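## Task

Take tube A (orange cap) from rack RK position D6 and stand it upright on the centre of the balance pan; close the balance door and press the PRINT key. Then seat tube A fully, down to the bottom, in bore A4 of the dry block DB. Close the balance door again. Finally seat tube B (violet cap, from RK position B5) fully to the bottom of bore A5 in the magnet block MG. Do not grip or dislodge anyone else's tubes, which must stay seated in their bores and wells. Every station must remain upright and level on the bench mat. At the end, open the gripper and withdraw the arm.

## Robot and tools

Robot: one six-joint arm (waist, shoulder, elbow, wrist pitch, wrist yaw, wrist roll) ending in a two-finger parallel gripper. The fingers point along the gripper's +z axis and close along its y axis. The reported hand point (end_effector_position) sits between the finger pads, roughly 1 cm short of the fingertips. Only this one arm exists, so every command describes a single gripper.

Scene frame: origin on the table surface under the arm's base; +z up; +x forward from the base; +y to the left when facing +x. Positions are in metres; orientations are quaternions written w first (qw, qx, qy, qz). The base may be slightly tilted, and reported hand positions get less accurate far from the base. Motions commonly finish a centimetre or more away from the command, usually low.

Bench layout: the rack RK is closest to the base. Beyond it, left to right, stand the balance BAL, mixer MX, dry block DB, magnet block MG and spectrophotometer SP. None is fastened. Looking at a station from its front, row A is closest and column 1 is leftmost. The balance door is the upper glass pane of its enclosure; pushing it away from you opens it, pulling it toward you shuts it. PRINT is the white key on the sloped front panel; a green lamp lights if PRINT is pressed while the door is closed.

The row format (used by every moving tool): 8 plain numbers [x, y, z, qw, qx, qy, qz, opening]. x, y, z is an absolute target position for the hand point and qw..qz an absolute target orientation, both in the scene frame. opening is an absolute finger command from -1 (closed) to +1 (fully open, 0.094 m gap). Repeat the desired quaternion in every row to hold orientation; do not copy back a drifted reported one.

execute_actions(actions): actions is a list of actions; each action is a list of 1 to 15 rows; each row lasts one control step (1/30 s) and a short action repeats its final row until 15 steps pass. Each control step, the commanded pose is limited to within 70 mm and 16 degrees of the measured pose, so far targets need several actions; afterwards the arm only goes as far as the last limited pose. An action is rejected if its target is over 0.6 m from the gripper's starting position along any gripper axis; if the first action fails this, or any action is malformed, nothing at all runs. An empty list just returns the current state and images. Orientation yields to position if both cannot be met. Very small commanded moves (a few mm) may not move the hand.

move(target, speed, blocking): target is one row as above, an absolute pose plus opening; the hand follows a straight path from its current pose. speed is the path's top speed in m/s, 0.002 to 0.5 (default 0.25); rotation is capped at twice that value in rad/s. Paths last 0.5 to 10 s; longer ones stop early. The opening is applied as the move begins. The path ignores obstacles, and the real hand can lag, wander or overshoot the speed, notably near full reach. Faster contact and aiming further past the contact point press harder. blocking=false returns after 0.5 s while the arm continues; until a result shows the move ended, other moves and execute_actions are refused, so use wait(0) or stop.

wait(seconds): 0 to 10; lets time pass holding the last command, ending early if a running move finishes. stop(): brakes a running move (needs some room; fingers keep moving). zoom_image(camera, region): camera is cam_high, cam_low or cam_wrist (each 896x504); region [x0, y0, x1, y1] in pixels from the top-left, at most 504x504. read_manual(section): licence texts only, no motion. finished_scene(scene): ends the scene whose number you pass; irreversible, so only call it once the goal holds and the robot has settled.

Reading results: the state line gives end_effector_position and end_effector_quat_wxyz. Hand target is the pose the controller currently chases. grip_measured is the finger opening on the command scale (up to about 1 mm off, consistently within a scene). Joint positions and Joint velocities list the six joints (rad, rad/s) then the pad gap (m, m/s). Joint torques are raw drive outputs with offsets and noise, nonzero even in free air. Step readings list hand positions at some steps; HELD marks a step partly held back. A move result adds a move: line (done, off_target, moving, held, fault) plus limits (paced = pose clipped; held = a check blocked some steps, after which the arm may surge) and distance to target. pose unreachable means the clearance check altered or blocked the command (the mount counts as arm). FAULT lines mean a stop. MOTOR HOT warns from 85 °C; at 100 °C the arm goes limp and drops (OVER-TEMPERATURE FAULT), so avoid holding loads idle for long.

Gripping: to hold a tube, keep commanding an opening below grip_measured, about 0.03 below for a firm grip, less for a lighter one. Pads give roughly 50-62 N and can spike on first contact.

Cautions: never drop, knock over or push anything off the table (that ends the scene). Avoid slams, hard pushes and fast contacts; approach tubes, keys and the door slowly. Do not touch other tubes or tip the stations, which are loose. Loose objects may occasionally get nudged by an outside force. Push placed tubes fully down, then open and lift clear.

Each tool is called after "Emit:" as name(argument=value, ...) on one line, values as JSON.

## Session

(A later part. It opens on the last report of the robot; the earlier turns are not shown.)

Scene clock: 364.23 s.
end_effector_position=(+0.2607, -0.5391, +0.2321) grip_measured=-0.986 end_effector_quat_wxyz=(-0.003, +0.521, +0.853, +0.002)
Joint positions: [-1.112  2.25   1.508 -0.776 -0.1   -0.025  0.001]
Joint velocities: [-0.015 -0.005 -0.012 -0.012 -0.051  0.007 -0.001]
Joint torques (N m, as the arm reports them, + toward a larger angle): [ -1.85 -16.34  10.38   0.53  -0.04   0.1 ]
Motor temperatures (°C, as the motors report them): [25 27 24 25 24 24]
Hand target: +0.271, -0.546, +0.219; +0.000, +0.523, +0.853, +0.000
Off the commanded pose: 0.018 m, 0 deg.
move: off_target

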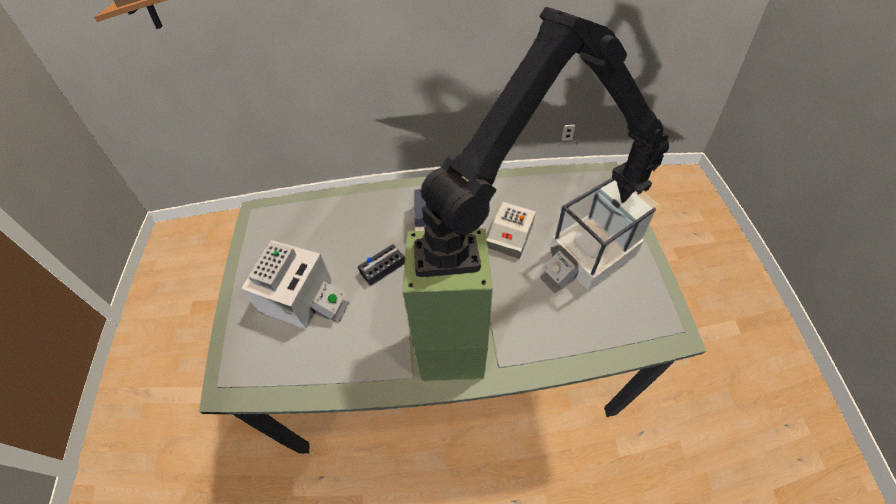

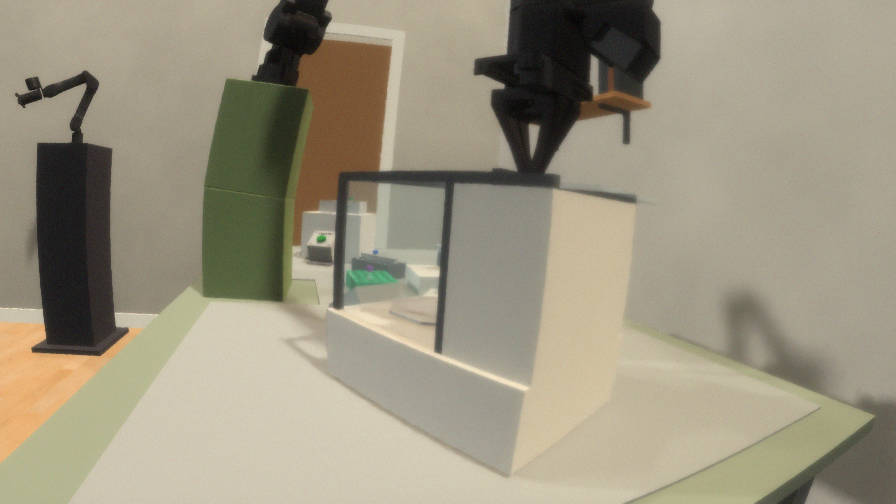

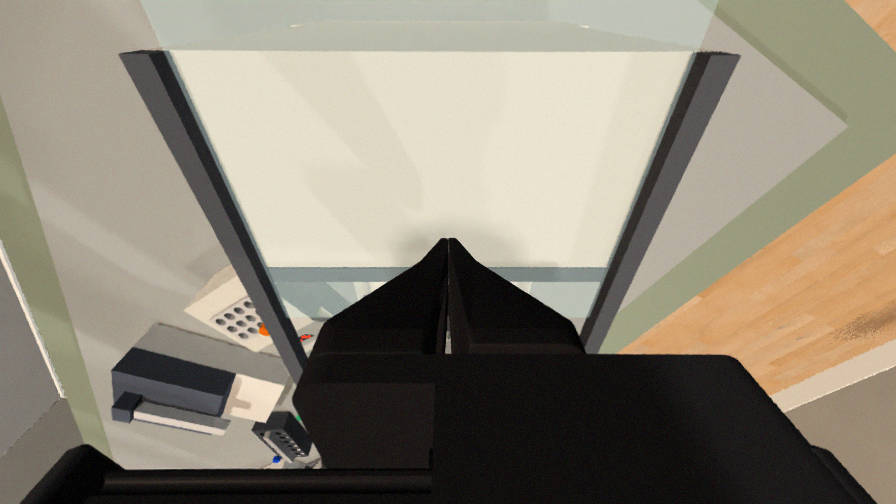

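Emit:
move(target=[0.1975,-0.4005,0.23,0,0.5225,0.8526,0,-1], speed=0.06)

Emit:
move(target=[0.209,-0.424,0.27,0,0.5225,0.8526,0,-1], speed=0.1)

Scene clock: 370.23 s.
end_effector_position=(+0.2015, -0.4164, +0.2304) grip_measured=-0.986 end_effector_quat_wxyz=(+0.012, +0.520, +0.854, -0.008)
Joint positions: [-1.112  2.03   1.007 -0.46  -0.1   -0.025  0.001]
Joint velocities: [ 0.015  0.005 -0.002  0.012  0.081 -0.007  0.   ]
Joint torques (N m, as the arm reports them, + toward a larger angle): [ -1.6  -15.44   2.7   -0.21  -0.03   0.06]
Motor temperatures (°C, as the motors report them): [25 28 24 25 24 24]
Hand target: +0.198, -0.401, +0.229; -0.000, +0.522, +0.853, +0.000
Off the commanded pose: 0.016 m, 2 deg.
move: off_target

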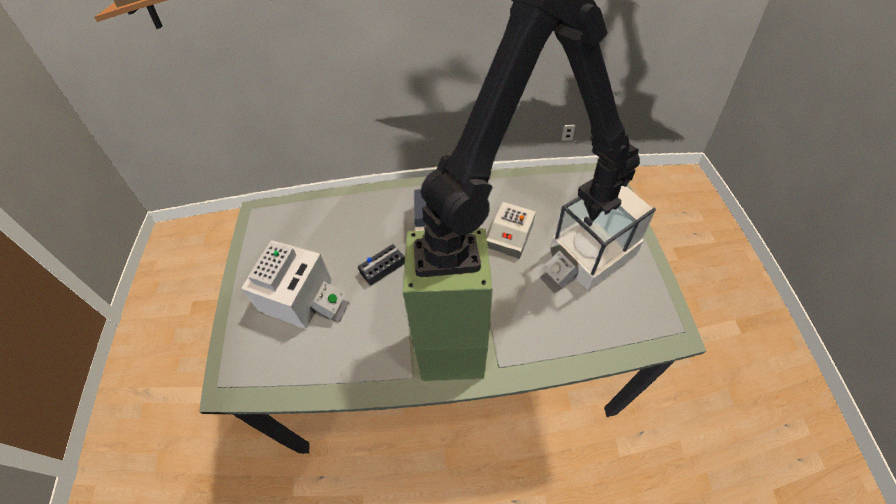

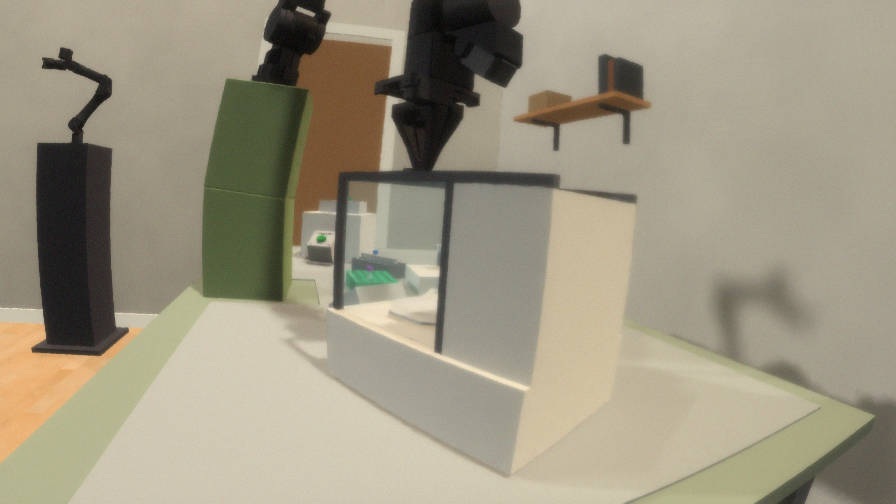

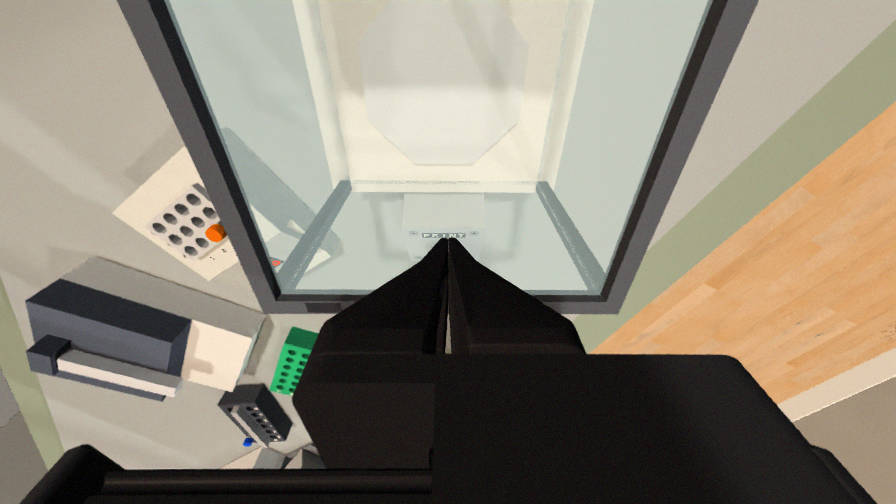

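Scene clock: 371.07 s.
end_effector_position=(+0.2002, -0.4077, +0.2572) grip_measured=-0.986 end_effector_quat_wxyz=(-0.015, +0.523, +0.852, +0.009)
Joint positions: [-1.112  1.975  1.025 -0.596 -0.1   -0.025  0.001]
Joint velocities: [ 0.005 -0.024 -0.022 -0.007 -0.139 -0.051 -0.002]
Joint torques (N m, as the arm reports them, + toward a larger angle): [ -2.23 -15.85   7.88  -0.26  -0.06  -0.02]
Motor temperatures (°C, as the motors report them): [25 28 24 25 24 24]
Hand target: +0.209, -0.424, +0.270; +0.000, +0.523, +0.853, -0.000
Off the commanded pose: 0.023 m, 2 deg.
move: off_target

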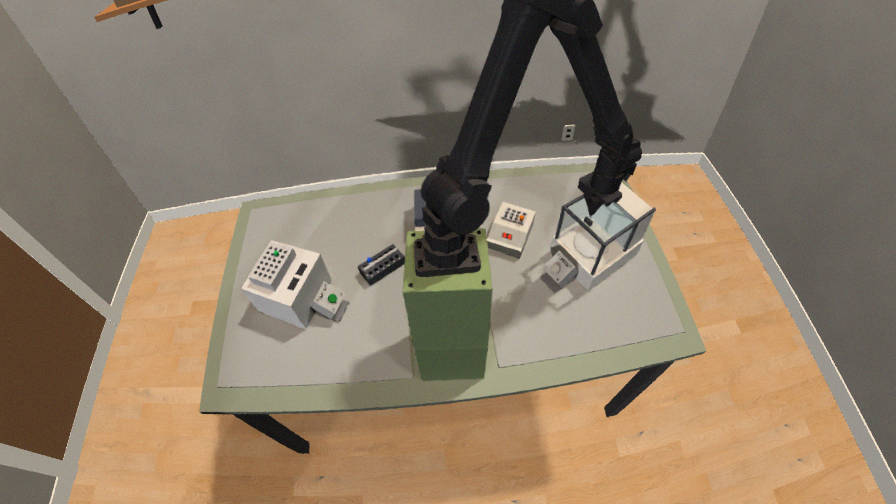

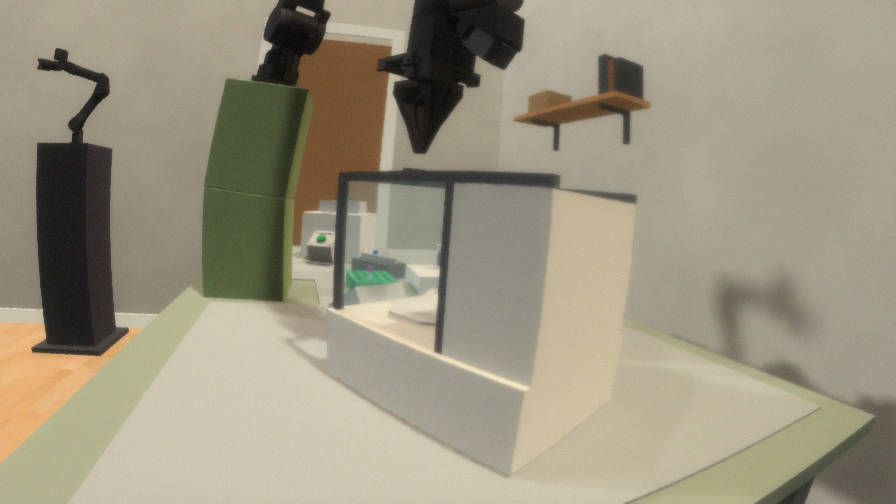

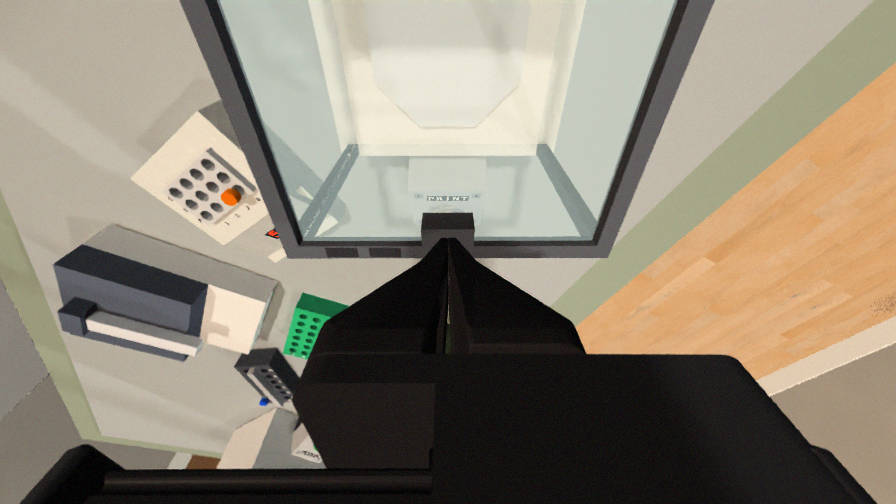

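Emit:
move(target=[0.228,-0.15,0.26,0,0.4772,0.8788,0,-0.45])

Emit:
move(target=[0.226,-0.025,0.10,0,0.4772,0.8788,0,-0.45], speed=0.2)

Scene clock: 382.50 s.
end_effector_position=(+0.2262, -0.1447, +0.2544) grip_measured=-0.452 end_effector_quat_wxyz=(-0.012, +0.469, +0.883, +0.007)
Joint positions: [-0.572  1.69   0.46  -0.264 -0.066  0.394  0.026]
Joint velocities: [-0.015 -0.005 -0.012  0.012 -0.066 -0.007 -0.001]
Joint torques (N m, as the arm reports them, + toward a larger angle): [ -1.18 -10.     2.4    0.51   0.15   0.11]
Motor temperatures (°C, as the motors report them): [25 28 25 25 24 24]
Hand target: +0.230, -0.148, +0.258; -0.000, +0.477, +0.879, +0.004
Off the commanded pose: 0.008 m, 2 deg.
move: done

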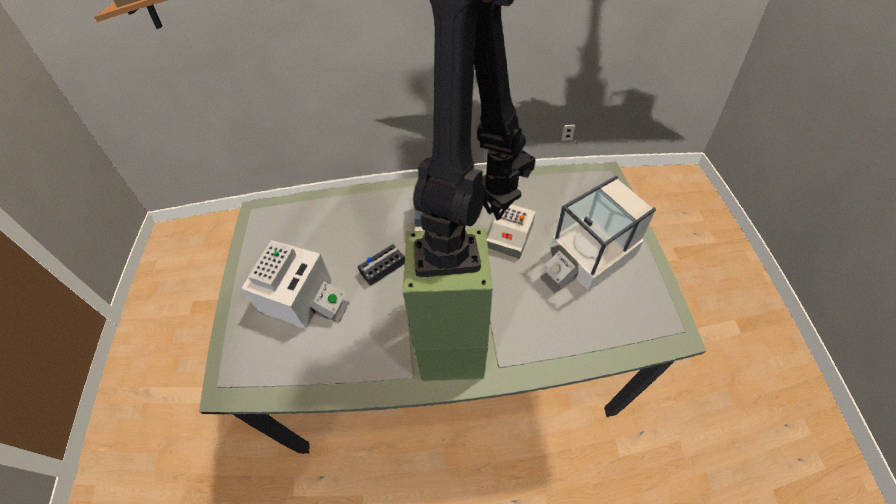

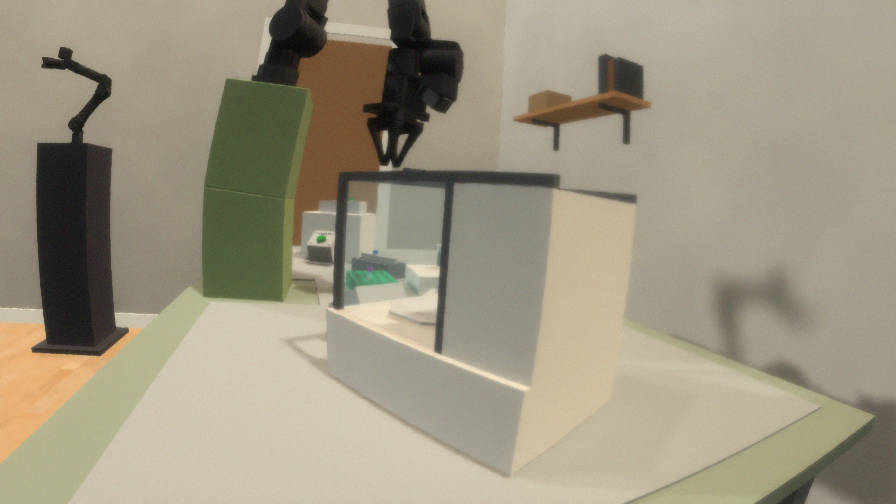

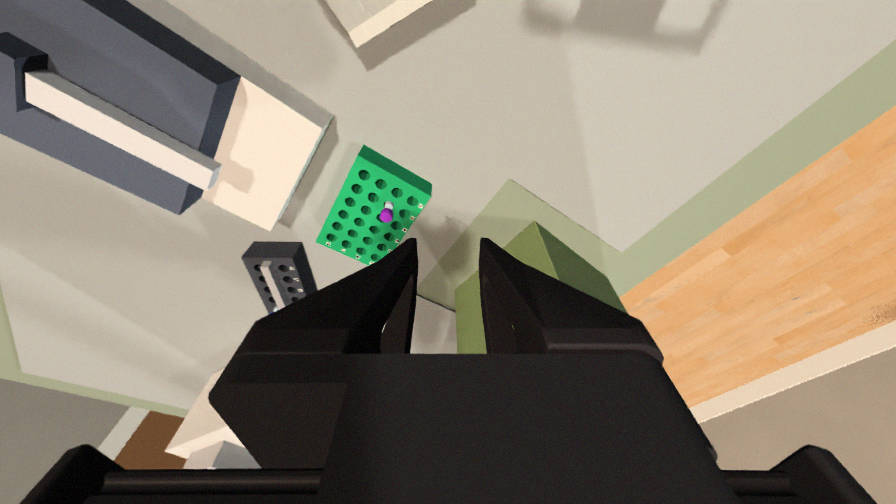

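Scene clock: 384.07 s.
end_effector_position=(+0.2285, -0.0225, +0.1028) grip_measured=-0.452 end_effector_quat_wxyz=(-0.002, +0.470, +0.883, +0.005)
Joint positions: [-0.091  2.342  0.502  0.386 -0.011  0.874  0.026]
Joint velocities: [-0.024 -0.005  0.002 -0.017 -0.051  0.154  0.   ]
Joint torques (N m, as the arm reports them, + toward a larger angle): [-0.63 -8.88 -2.73  0.57  0.17  0.11]
Motor temperatures (°C, as the motors report them): [25 28 24 25 24 24]
Hand target: +0.228, -0.023, +0.099; -0.002, +0.477, +0.879, +0.003
Off the commanded pose: 0.004 m, 1 deg.
move: done

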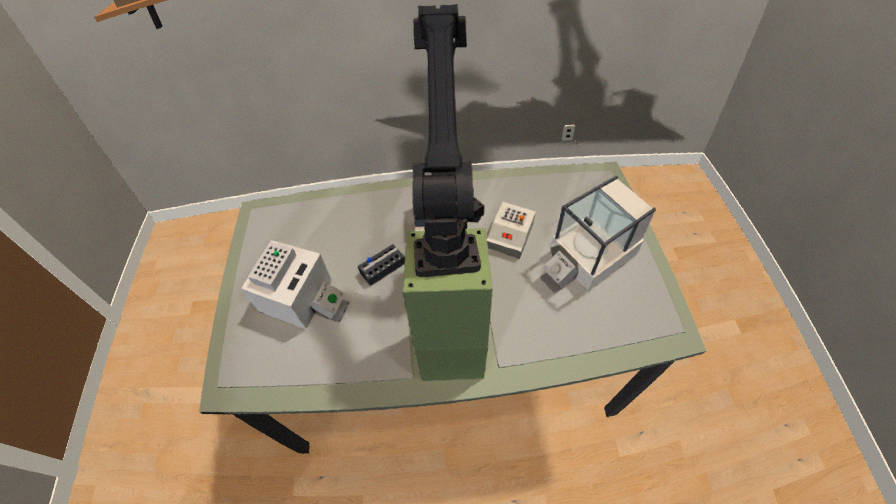

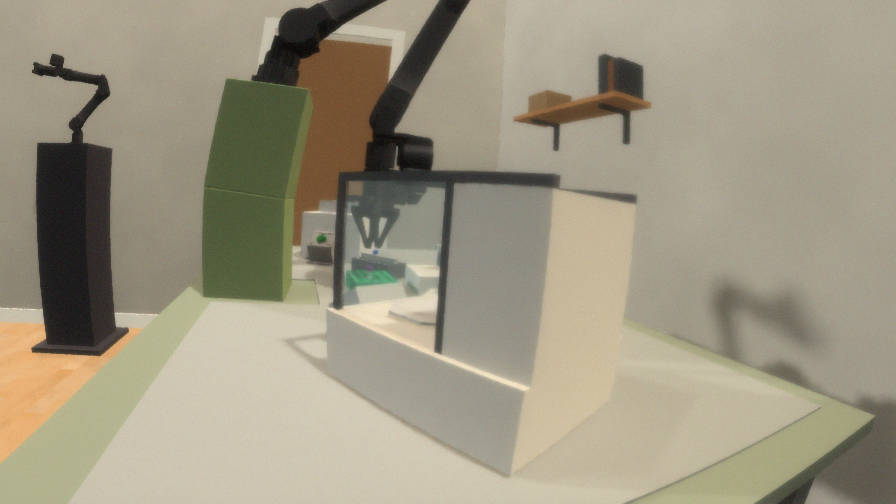

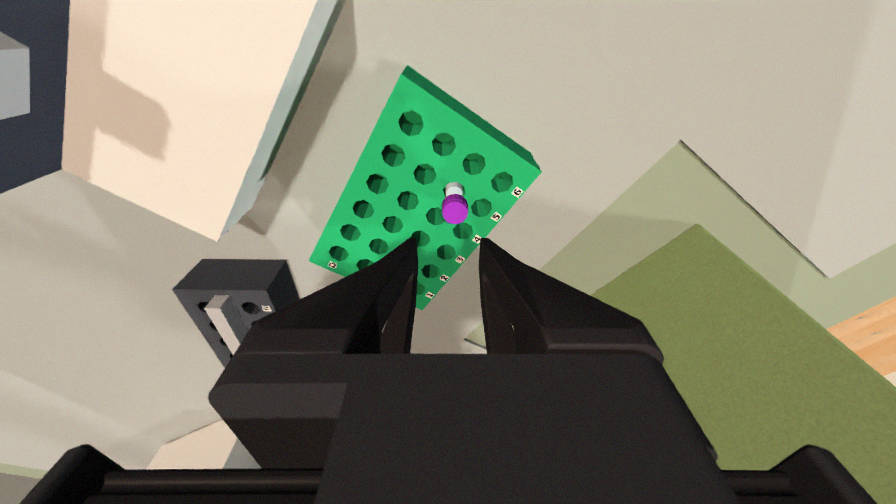

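Emit:
execute_actions(actions=[[[0.227,-0.023,0.097,0,0.4772,0.8788,0,-0.45],[0.226,-0.023,0.095,0,0.4772,0.8788,0,-0.45],[0.225,-0.023,0.093,0,0.4772,0.8788,0,-0.45],[0.224,-0.023,0.091,0,0.4772,0.8788,0,-0.45],[0.223,-0.023,0.089,0,0.4772,0.8788,0,-0.45],[0.222,-0.023,0.087,0,0.4772,0.8788,0,-0.45],[0.221,-0.023,0.085,0,0.4772,0.8788,0,-0.45],[0.221,-0.023,0.083,0,0.4772,0.8788,0,-0.45],[0.221,-0.023,0.081,0,0.4772,0.8788,0,-0.45],[0.221,-0.023,0.079,0,0.4772,0.8788,0,-0.45],[0.221,-0.023,0.077,0,0.4772,0.8788,0,-0.45],[0.221,-0.023,0.075,0,0.4772,0.8788,0,-0.45],[0.221,-0.023,0.073,0,0.4772,0.8788,0,-0.45],[0.221,-0.023,0.071,0,0.4772,0.8788,0,-0.45],[0.221,-0.023,0.069,0,0.4772,0.8788,0,-0.45]],[[0.221,-0.023,0.067,0,0.4772,0.8788,0,-0.45],[0.221,-0.023,0.066,0,0.4772,0.8788,0,-0.45]]])

Scene clock: 398.63 s.
end_effector_position=(+0.2258, -0.0234, +0.0720) grip_measured=-0.452 end_effector_quat_wxyz=(+0.003, +0.471, +0.882, +0.003)
Joint positions: [-0.091  2.463  0.552  0.465 -0.005  0.879  0.026]
Joint velocities: [ 0.005 -0.015  0.002 -0.002 -0.051 -0.022 -0.001]
Joint torques (N m, as the arm reports them, + toward a larger angle): [-0.53 -8.68 -3.32  0.58  0.17  0.1 ]
Motor temperatures (°C, as the motors report them): [25 27 24 25 24 24]
Hand target: +0.221, -0.023, +0.066; +0.000, +0.477, +0.879, +0.000
Off the commanded pose: 0.008 m, 1 deg.
Step readings (end_effector_position; steps 1 to 15: 1st action; 16 to 30: 2nd action):
0: (+0.2285, -0.0225, +0.1028)
1: (+0.2287, -0.0231, +0.1028)
2: (+0.2293, -0.0235, +0.1027)
4: (+0.2308, -0.0238, +0.1017)
8: (+0.2300, -0.0238, +0.0946)
15: (+0.2239, -0.0232, +0.0791)
16: (+0.2246, -0.0233, +0.0771)
17: (+0.2247, -0.0233, +0.0753)
19: (+0.2254, -0.0234, +0.0727)
23: (+0.2258, -0.0234, +0.0720)
30: end_effector_position above

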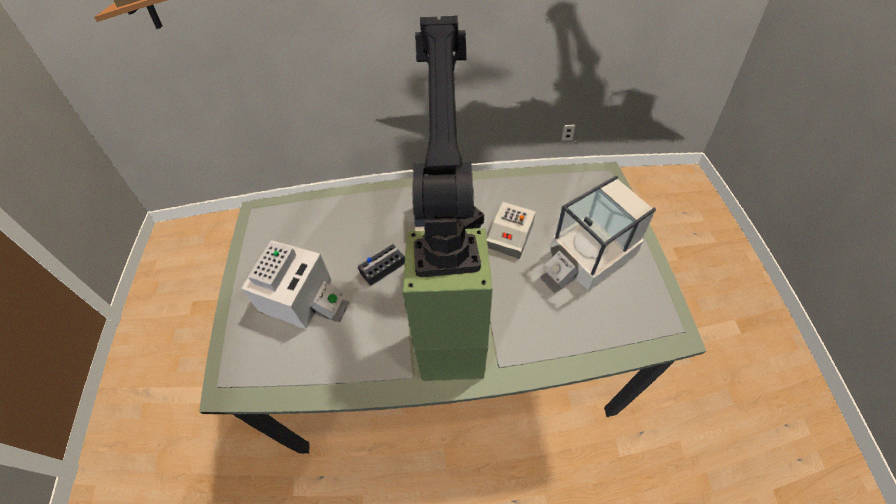

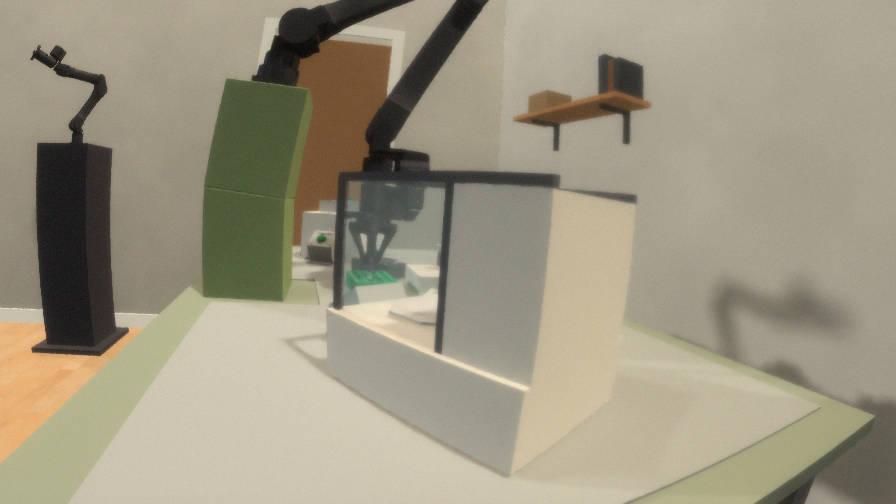

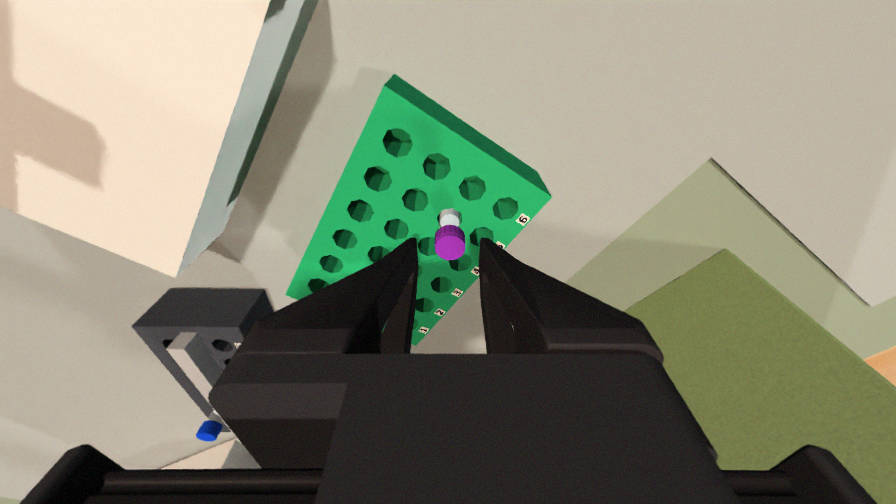

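Good enough. Descend.

Emit:
execute_actions(actions=[[[0.2208,-0.023,0.0645,0,0.4772,0.8788,0,-0.45],[0.2206,-0.023,0.063,0,0.4772,0.8788,0,-0.45],[0.2204,-0.023,0.0615,0,0.4772,0.8788,0,-0.45],[0.2202,-0.023,0.06,0,0.4772,0.8788,0,-0.45],[0.22,-0.023,0.0585,0,0.4772,0.8788,0,-0.45],[0.22,-0.023,0.057,0,0.4772,0.8788,0,-0.45],[0.22,-0.023,0.0555,0,0.4772,0.8788,0,-0.45],[0.22,-0.023,0.054,0,0.4772,0.8788,0,-0.45],[0.22,-0.023,0.0525,0,0.4772,0.8788,0,-0.45],[0.22,-0.023,0.051,0,0.4772,0.8788,0,-0.45],[0.22,-0.023,0.0495,0,0.4772,0.8788,0,-0.45],[0.22,-0.023,0.048,0,0.4772,0.8788,0,-0.45]],[[0.22,-0.023,0.048,0,0.4772,0.8788,0,-0.45]]])

Scene clock: 407.03 s.
end_effector_position=(+0.2249, -0.0234, +0.0542) grip_measured=-0.452 end_effector_quat_wxyz=(+0.003, +0.471, +0.882, +0.003)
Joint positions: [-0.091  2.525  0.588  0.491 -0.005  0.879  0.026]
Joint velocities: [-0.015  0.005  0.002 -0.007  0.051  0.037  0.   ]
Joint torques (N m, as the arm reports them, + toward a larger angle): [-0.49 -8.41 -3.47  0.57  0.16  0.1 ]
Motor temperatures (°C, as the motors report them): [25 27 24 25 24 24]
Hand target: +0.220, -0.023, +0.048; -0.000, +0.477, +0.879, -0.000
Off the commanded pose: 0.008 m, 1 deg.
Step readings (end_effector_position; steps 1 to 15: 1st action; 16 to 30: 2nd action):
0: (+0.2258, -0.0234, +0.0720)
1: (+0.2260, -0.0234, +0.0720)
2: (+0.2259, -0.0234, +0.0719)
4: (+0.2265, -0.0235, +0.0704)
8: (+0.2272, -0.0236, +0.0642)
15: (+0.2251, -0.0234, +0.0546)
16: (+0.2249, -0.0234, +0.0543)
17: (+0.2248, -0.0233, +0.0542)
19: (+0.2248, -0.0233, +0.0542)
23: (+0.2249, -0.0234, +0.0542)
30: end_effector_position above

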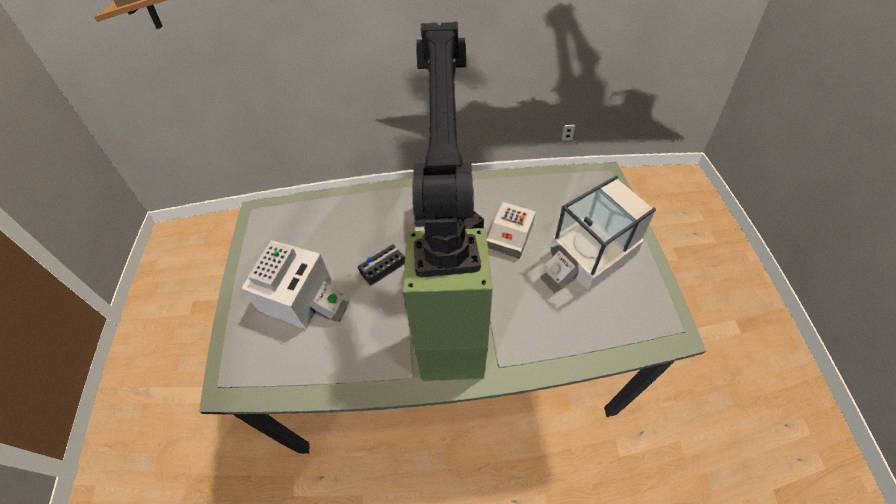

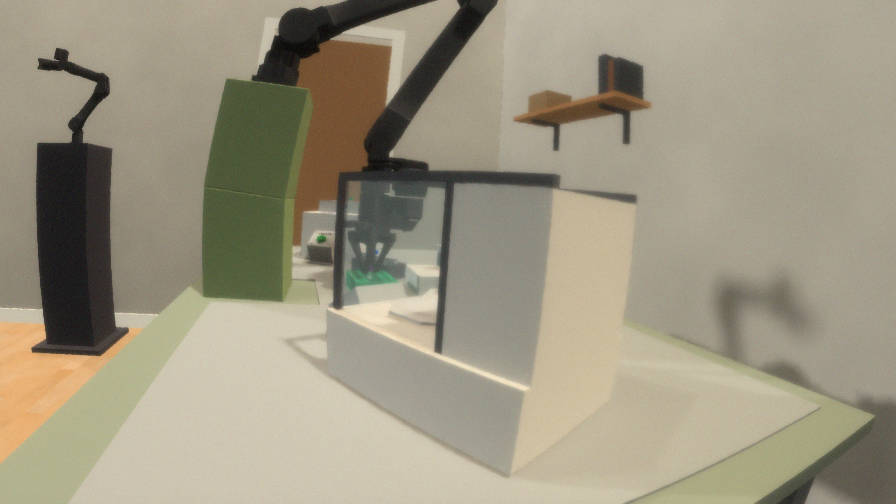

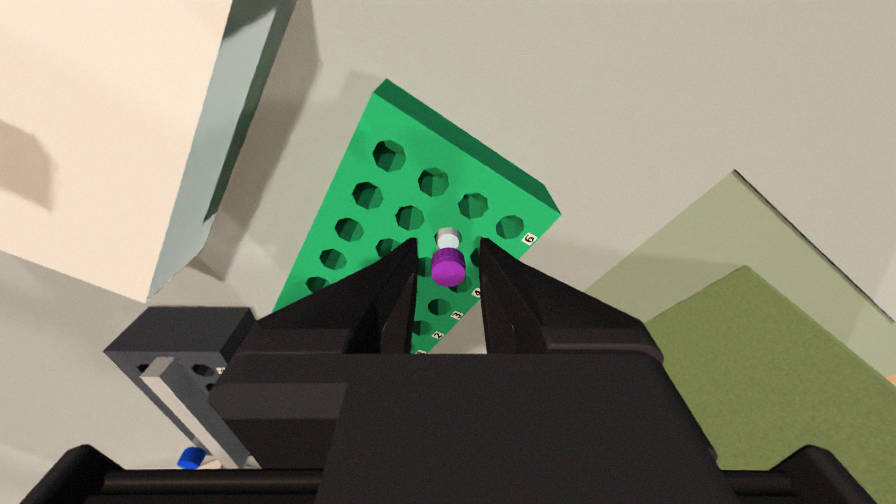

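Emit:
execute_actions(actions=[[[0.22,-0.023,0.048,0,0.4772,0.8788,0,-0.5],[0.22,-0.023,0.048,0,0.4772,0.8788,0,-0.55],[0.22,-0.023,0.048,0,0.4772,0.8788,0,-0.6],[0.22,-0.023,0.048,0,0.4772,0.8788,0,-0.65],[0.22,-0.023,0.048,0,0.4772,0.8788,0,-0.69],[0.22,-0.023,0.048,0,0.4772,0.8788,0,-0.72],[0.22,-0.023,0.048,0,0.4772,0.8788,0,-0.75],[0.22,-0.023,0.048,0,0.4772,0.8788,0,-0.77],[0.22,-0.023,0.048,0,0.4772,0.8788,0,-0.79],[0.22,-0.023,0.048,0,0.4772,0.8788,0,-0.81],[0.22,-0.023,0.048,0,0.4772,0.8788,0,-0.83]],
[[0.2195,-0.023,0.051,0,0.4772,0.8788,0,-0.83],[0.219,-0.023,0.054,0,0.4772,0.8788,0,-0.83],[0.2185,-0.023,0.057,0,0.4772,0.8788,0,-0.83],[0.218,-0.023,0.060,0,0.4772,0.8788,0,-0.83],[0.218,-0.023,0.063,0,0.4772,0.8788,0,-0.83],[0.218,-0.023,0.066,0,0.4772,0.8788,0,-0.83],[0.218,-0.023,0.069,0,0.4772,0.8788,0,-0.83],[0.218,-0.023,0.072,0,0.4772,0.8788,0,-0.83],[0.218,-0.023,0.075,0,0.4772,0.8788,0,-0.83],[0.218,-0.023,0.078,0,0.4772,0.8788,0,-0.83],[0.218,-0.023,0.081,0,0.4772,0.8788,0,-0.83],[0.218,-0.023,0.084,0,0.4772,0.8788,0,-0.83],[0.218,-0.023,0.087,0,0.4772,0.8788,0,-0.83],[0.218,-0.023,0.090,0,0.4772,0.8788,0,-0.83],[0.218,-0.023,0.093,0,0.4772,0.8788,0,-0.83]],
[[0.218,-0.023,0.096,0,0.4772,0.8788,0,-0.83],[0.218,-0.023,0.099,0,0.4772,0.8788,0,-0.83],[0.218,-0.023,0.102,0,0.4772,0.8788,0,-0.83],[0.218,-0.023,0.105,0,0.4772,0.8788,0,-0.83],[0.218,-0.023,0.108,0,0.4772,0.8788,0,-0.83],[0.218,-0.023,0.111,0,0.4772,0.8788,0,-0.83],[0.218,-0.023,0.114,0,0.4772,0.8788,0,-0.83],[0.218,-0.023,0.117,0,0.4772,0.8788,0,-0.83],[0.218,-0.023,0.12,0,0.4772,0.8788,0,-0.83],[0.218,-0.023,0.123,0,0.4772,0.8788,0,-0.83],[0.218,-0.023,0.126,0,0.4772,0.8788,0,-0.83]]])

Emit:
move(target=[0.281,0.141,0.115,0,0.4772,0.8788,0,-0.83], speed=0.15)

Scene clock: 425.67 s.
end_effector_position=(+0.2268, -0.0235, +0.1207) grip_measured=-0.785 end_effector_quat_wxyz=(+0.008, +0.471, +0.882, +0.005)
Joint positions: [-0.091  2.281  0.458  0.387 -0.005  0.879  0.01 ]
Joint velocities: [-0.024 -0.093 -0.017 -0.046 -0.037 -0.066 -0.001]
Joint torques (N m, as the arm reports them, + toward a larger angle): [ -0.65 -10.56  -4.65  -0.29   0.16   0.08]
Motor temperatures (°C, as the motors report them): [25 27 24 25 24 24]
Hand target: +0.218, -0.023, +0.126; +0.000, +0.477, +0.879, +0.000
Off the commanded pose: 0.010 m, 1 deg.
Step readings (end_effector_position; steps 1 to 15: 1st action; 16 to 30: 2nd action; 31 to 45: 3rd action):
0: (+0.2249, -0.0234, +0.0542)
1: (+0.2249, -0.0234, +0.0542)
2: (+0.2249, -0.0234, +0.0542)
4: (+0.2249, -0.0234, +0.0542)
8: (+0.2249, -0.0234, +0.0542)
15: (+0.2249, -0.0234, +0.0542)
16: (+0.2249, -0.0234, +0.0542)
17: (+0.2249, -0.0234, +0.0542)
19: (+0.2249, -0.0234, +0.0542)
23: (+0.2245, -0.0233, +0.0566)
30: (+0.2253, -0.0234, +0.0785)
31: (+0.2257, -0.0234, +0.0819)
32: (+0.2263, -0.0235, +0.0851)
34: (+0.2269, -0.0235, +0.0914)
38: (+0.2269, -0.0235, +0.1035)
45: end_effector_position above

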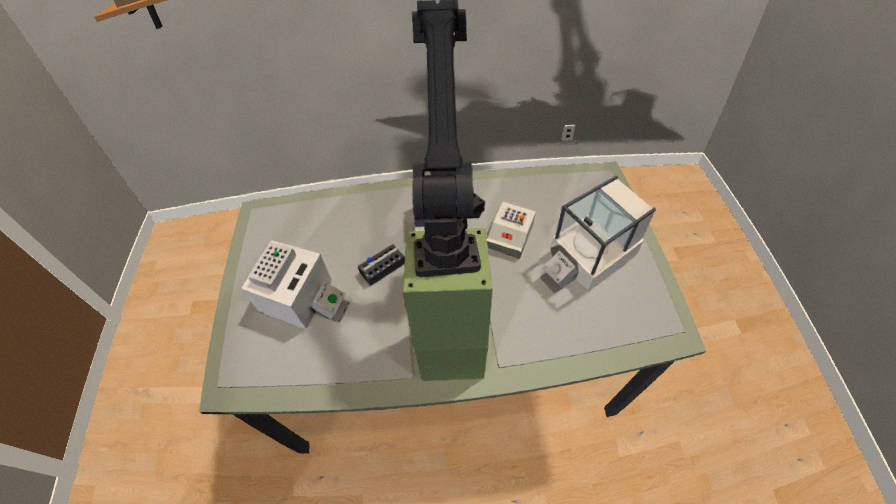

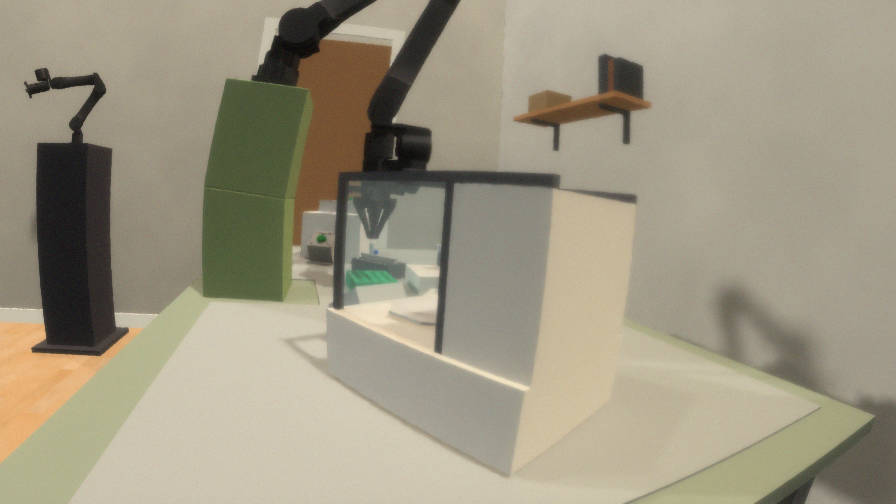

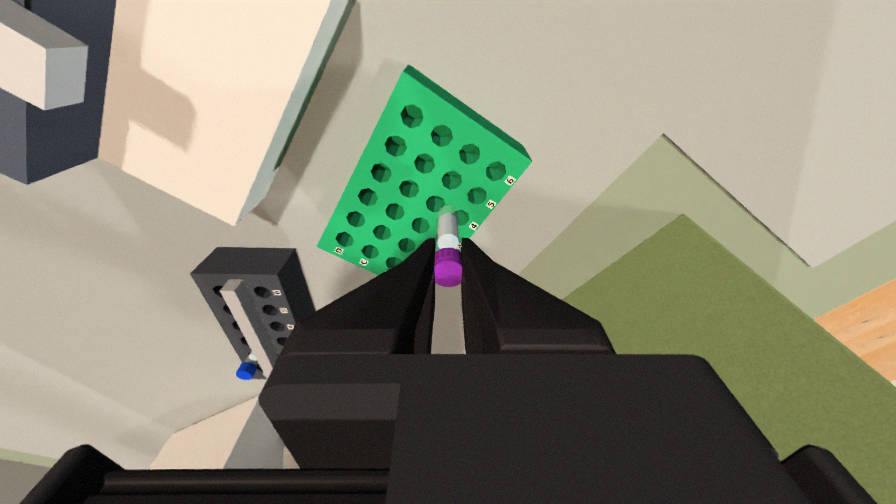

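Scene clock: 427.33 s.
end_effector_position=(+0.2745, +0.1418, +0.1111) grip_measured=-0.785 end_effector_quat_wxyz=(-0.008, +0.469, +0.883, -0.001)
Joint positions: [0.467 2.256 0.683 0.091 0.049 1.428 0.01 ]
Joint velocities: [ 0.005 -0.015 -0.002 -0.007  0.051 -0.022  0.001]
Joint torques (N m, as the arm reports them, + toward a larger angle): [ -0.2  -13.1   -0.46  -0.37   0.18   0.08]
Motor temperatures (°C, as the motors report them): [25 27 24 25 24 24]
Hand target: +0.281, +0.144, +0.116; -0.003, +0.477, +0.879, +0.002
Off the commanded pose: 0.008 m, 1 deg.
move: done

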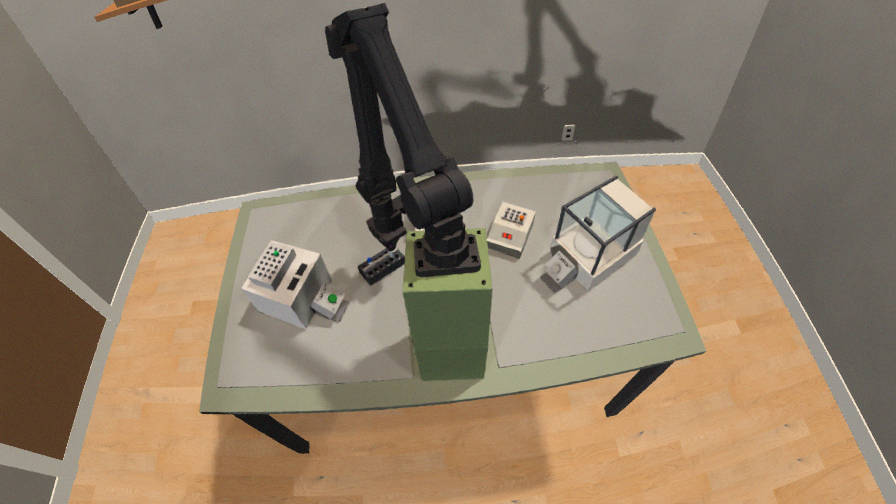

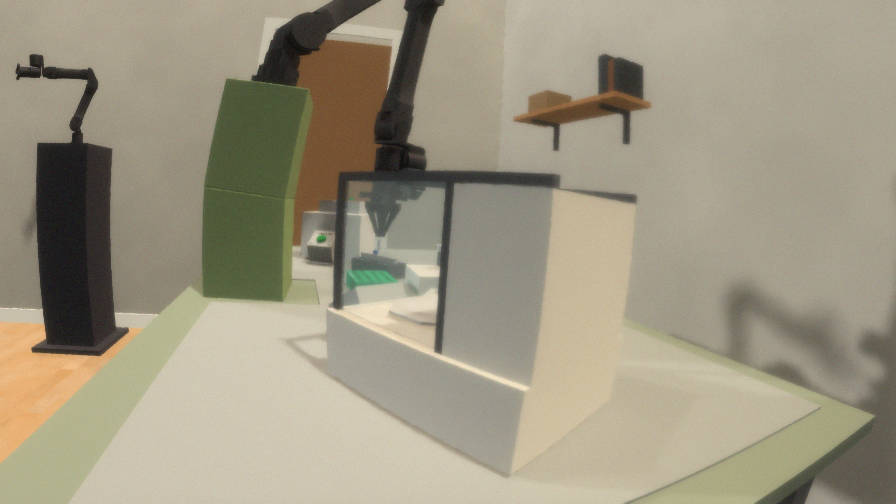

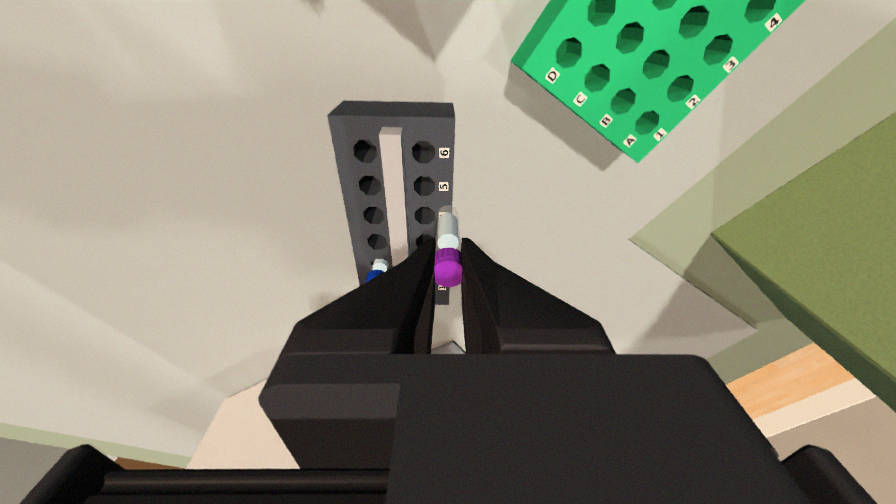

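Emit:
execute_actions(actions=[[[0.281,0.1445,0.114,0,0.4772,0.8788,0,-0.83],[0.281,0.145,0.112,0,0.4772,0.8788,0,-0.83],[0.281,0.1455,0.110,0,0.4772,0.8788,0,-0.83],[0.281,0.146,0.108,0,0.4772,0.8788,0,-0.83],[0.281,0.146,0.106,0,0.4772,0.8788,0,-0.83],[0.281,0.146,0.104,0,0.4772,0.8788,0,-0.83],[0.281,0.146,0.103,0,0.4772,0.8788,0,-0.83],[0.281,0.146,0.102,0,0.4772,0.8788,0,-0.83],[0.281,0.146,0.101,0,0.4772,0.8788,0,-0.83],[0.281,0.146,0.100,0,0.4772,0.8788,0,-0.83],[0.281,0.146,0.099,0,0.4772,0.8788,0,-0.83],[0.281,0.146,0.098,0,0.4772,0.8788,0,-0.83],[0.281,0.146,0.097,0,0.4772,0.8788,0,-0.83],[0.281,0.146,0.096,0,0.4772,0.8788,0,-0.83],[0.281,0.146,0.095,0,0.4772,0.8788,0,-0.83]],[[0.281,0.146,0.094,0,0.4772,0.8788,0,-0.83],[0.281,0.146,0.093,0,0.4772,0.8788,0,-0.83],[0.281,0.146,0.092,0,0.4772,0.8788,0,-0.83],[0.281,0.146,0.091,0,0.4772,0.8788,0,-0.83],[0.281,0.146,0.090,0,0.4772,0.8788,0,-0.83],[0.281,0.146,0.089,0,0.4772,0.8788,0,-0.83],[0.281,0.146,0.088,0,0.4772,0.8788,0,-0.83]]])

Emit:
zoom_image(camera="cam_wrist", region=[368, 150, 528, 290])

Scene clock: 445.57 s.
end_effector_position=(+0.2861, +0.1468, +0.0964) grip_measured=-0.785 end_effector_quat_wxyz=(+0.002, +0.473, +0.881, +0.005)
Joint positions: [0.467 2.303 0.723 0.12  0.057 1.437 0.01 ]
Joint velocities: [-0.005  0.005 -0.007 -0.002  0.007  0.037  0.001]
Joint torques (N m, as the arm reports them, + toward a larger angle): [  0.47 -10.14  -0.08   0.52   0.18   0.08]
Motor temperatures (°C, as the motors report them): [25 27 23 25 24 24]
Hand target: +0.281, +0.146, +0.088; -0.000, +0.477, +0.879, -0.000
Off the commanded pose: 0.010 m, 1 deg.
Step readings (end_effector_position; steps 1 to 15: 1st action; 16 to 30: 2nd action):
0: (+0.2745, +0.1418, +0.1111)
1: (+0.2747, +0.1412, +0.1111)
2: (+0.2749, +0.1408, +0.1111)
4: (+0.2763, +0.1413, +0.1110)
8: (+0.2835, +0.1447, +0.1105)
15: (+0.2905, +0.1482, +0.1078)
16: (+0.2900, +0.1481, +0.1067)
17: (+0.2894, +0.1479, +0.1054)
19: (+0.2883, +0.1475, +0.1028)
23: (+0.2865, +0.1469, +0.0980)
30: end_effector_position above

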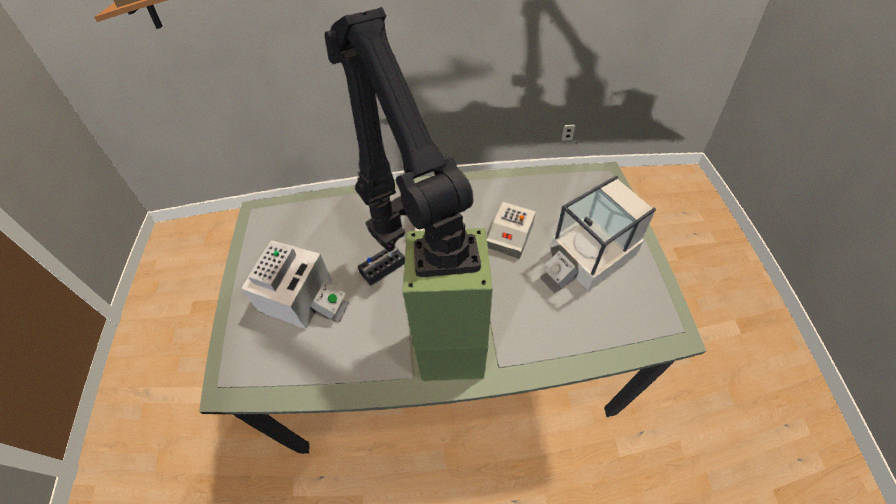

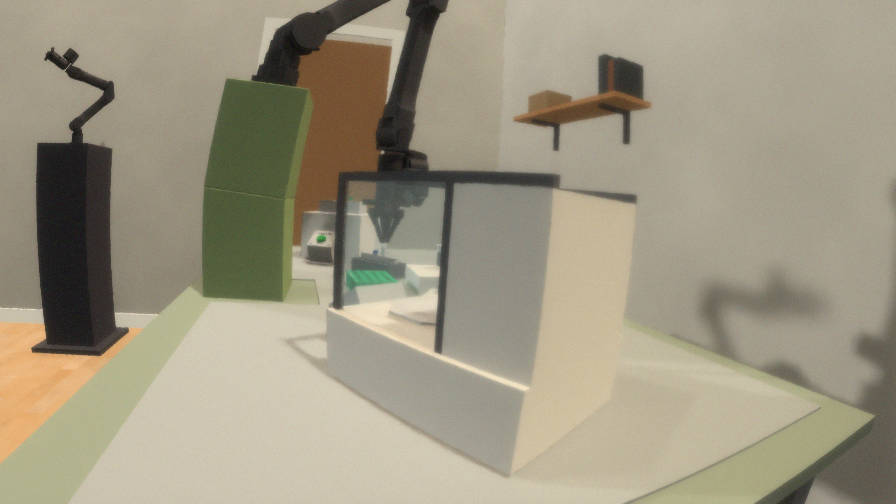

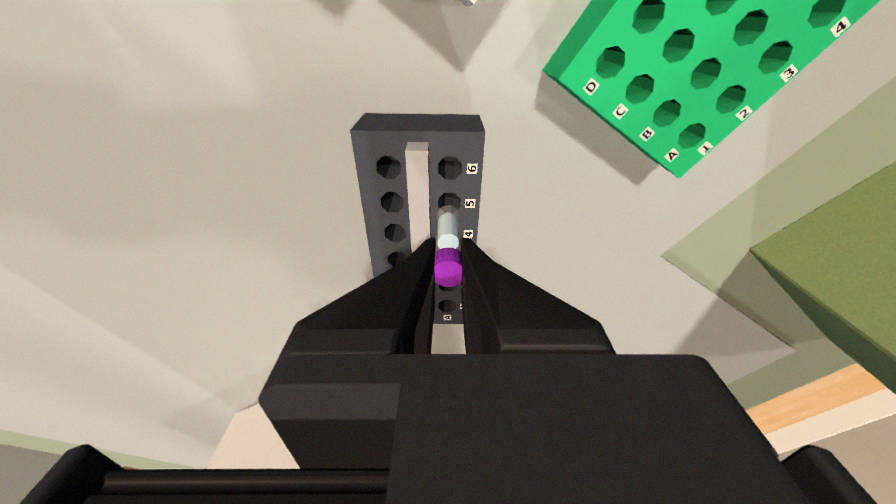

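Region (368, 150, 528, 290) of cam_wrist's 896x504 image, scaled by 3.150, with more detail than that image has; it fills the top 441 rows of this view, and the rest is white.

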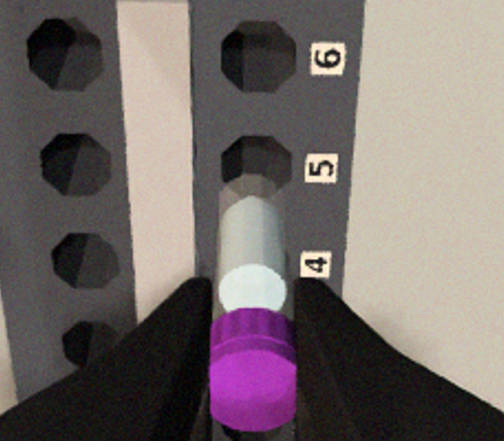

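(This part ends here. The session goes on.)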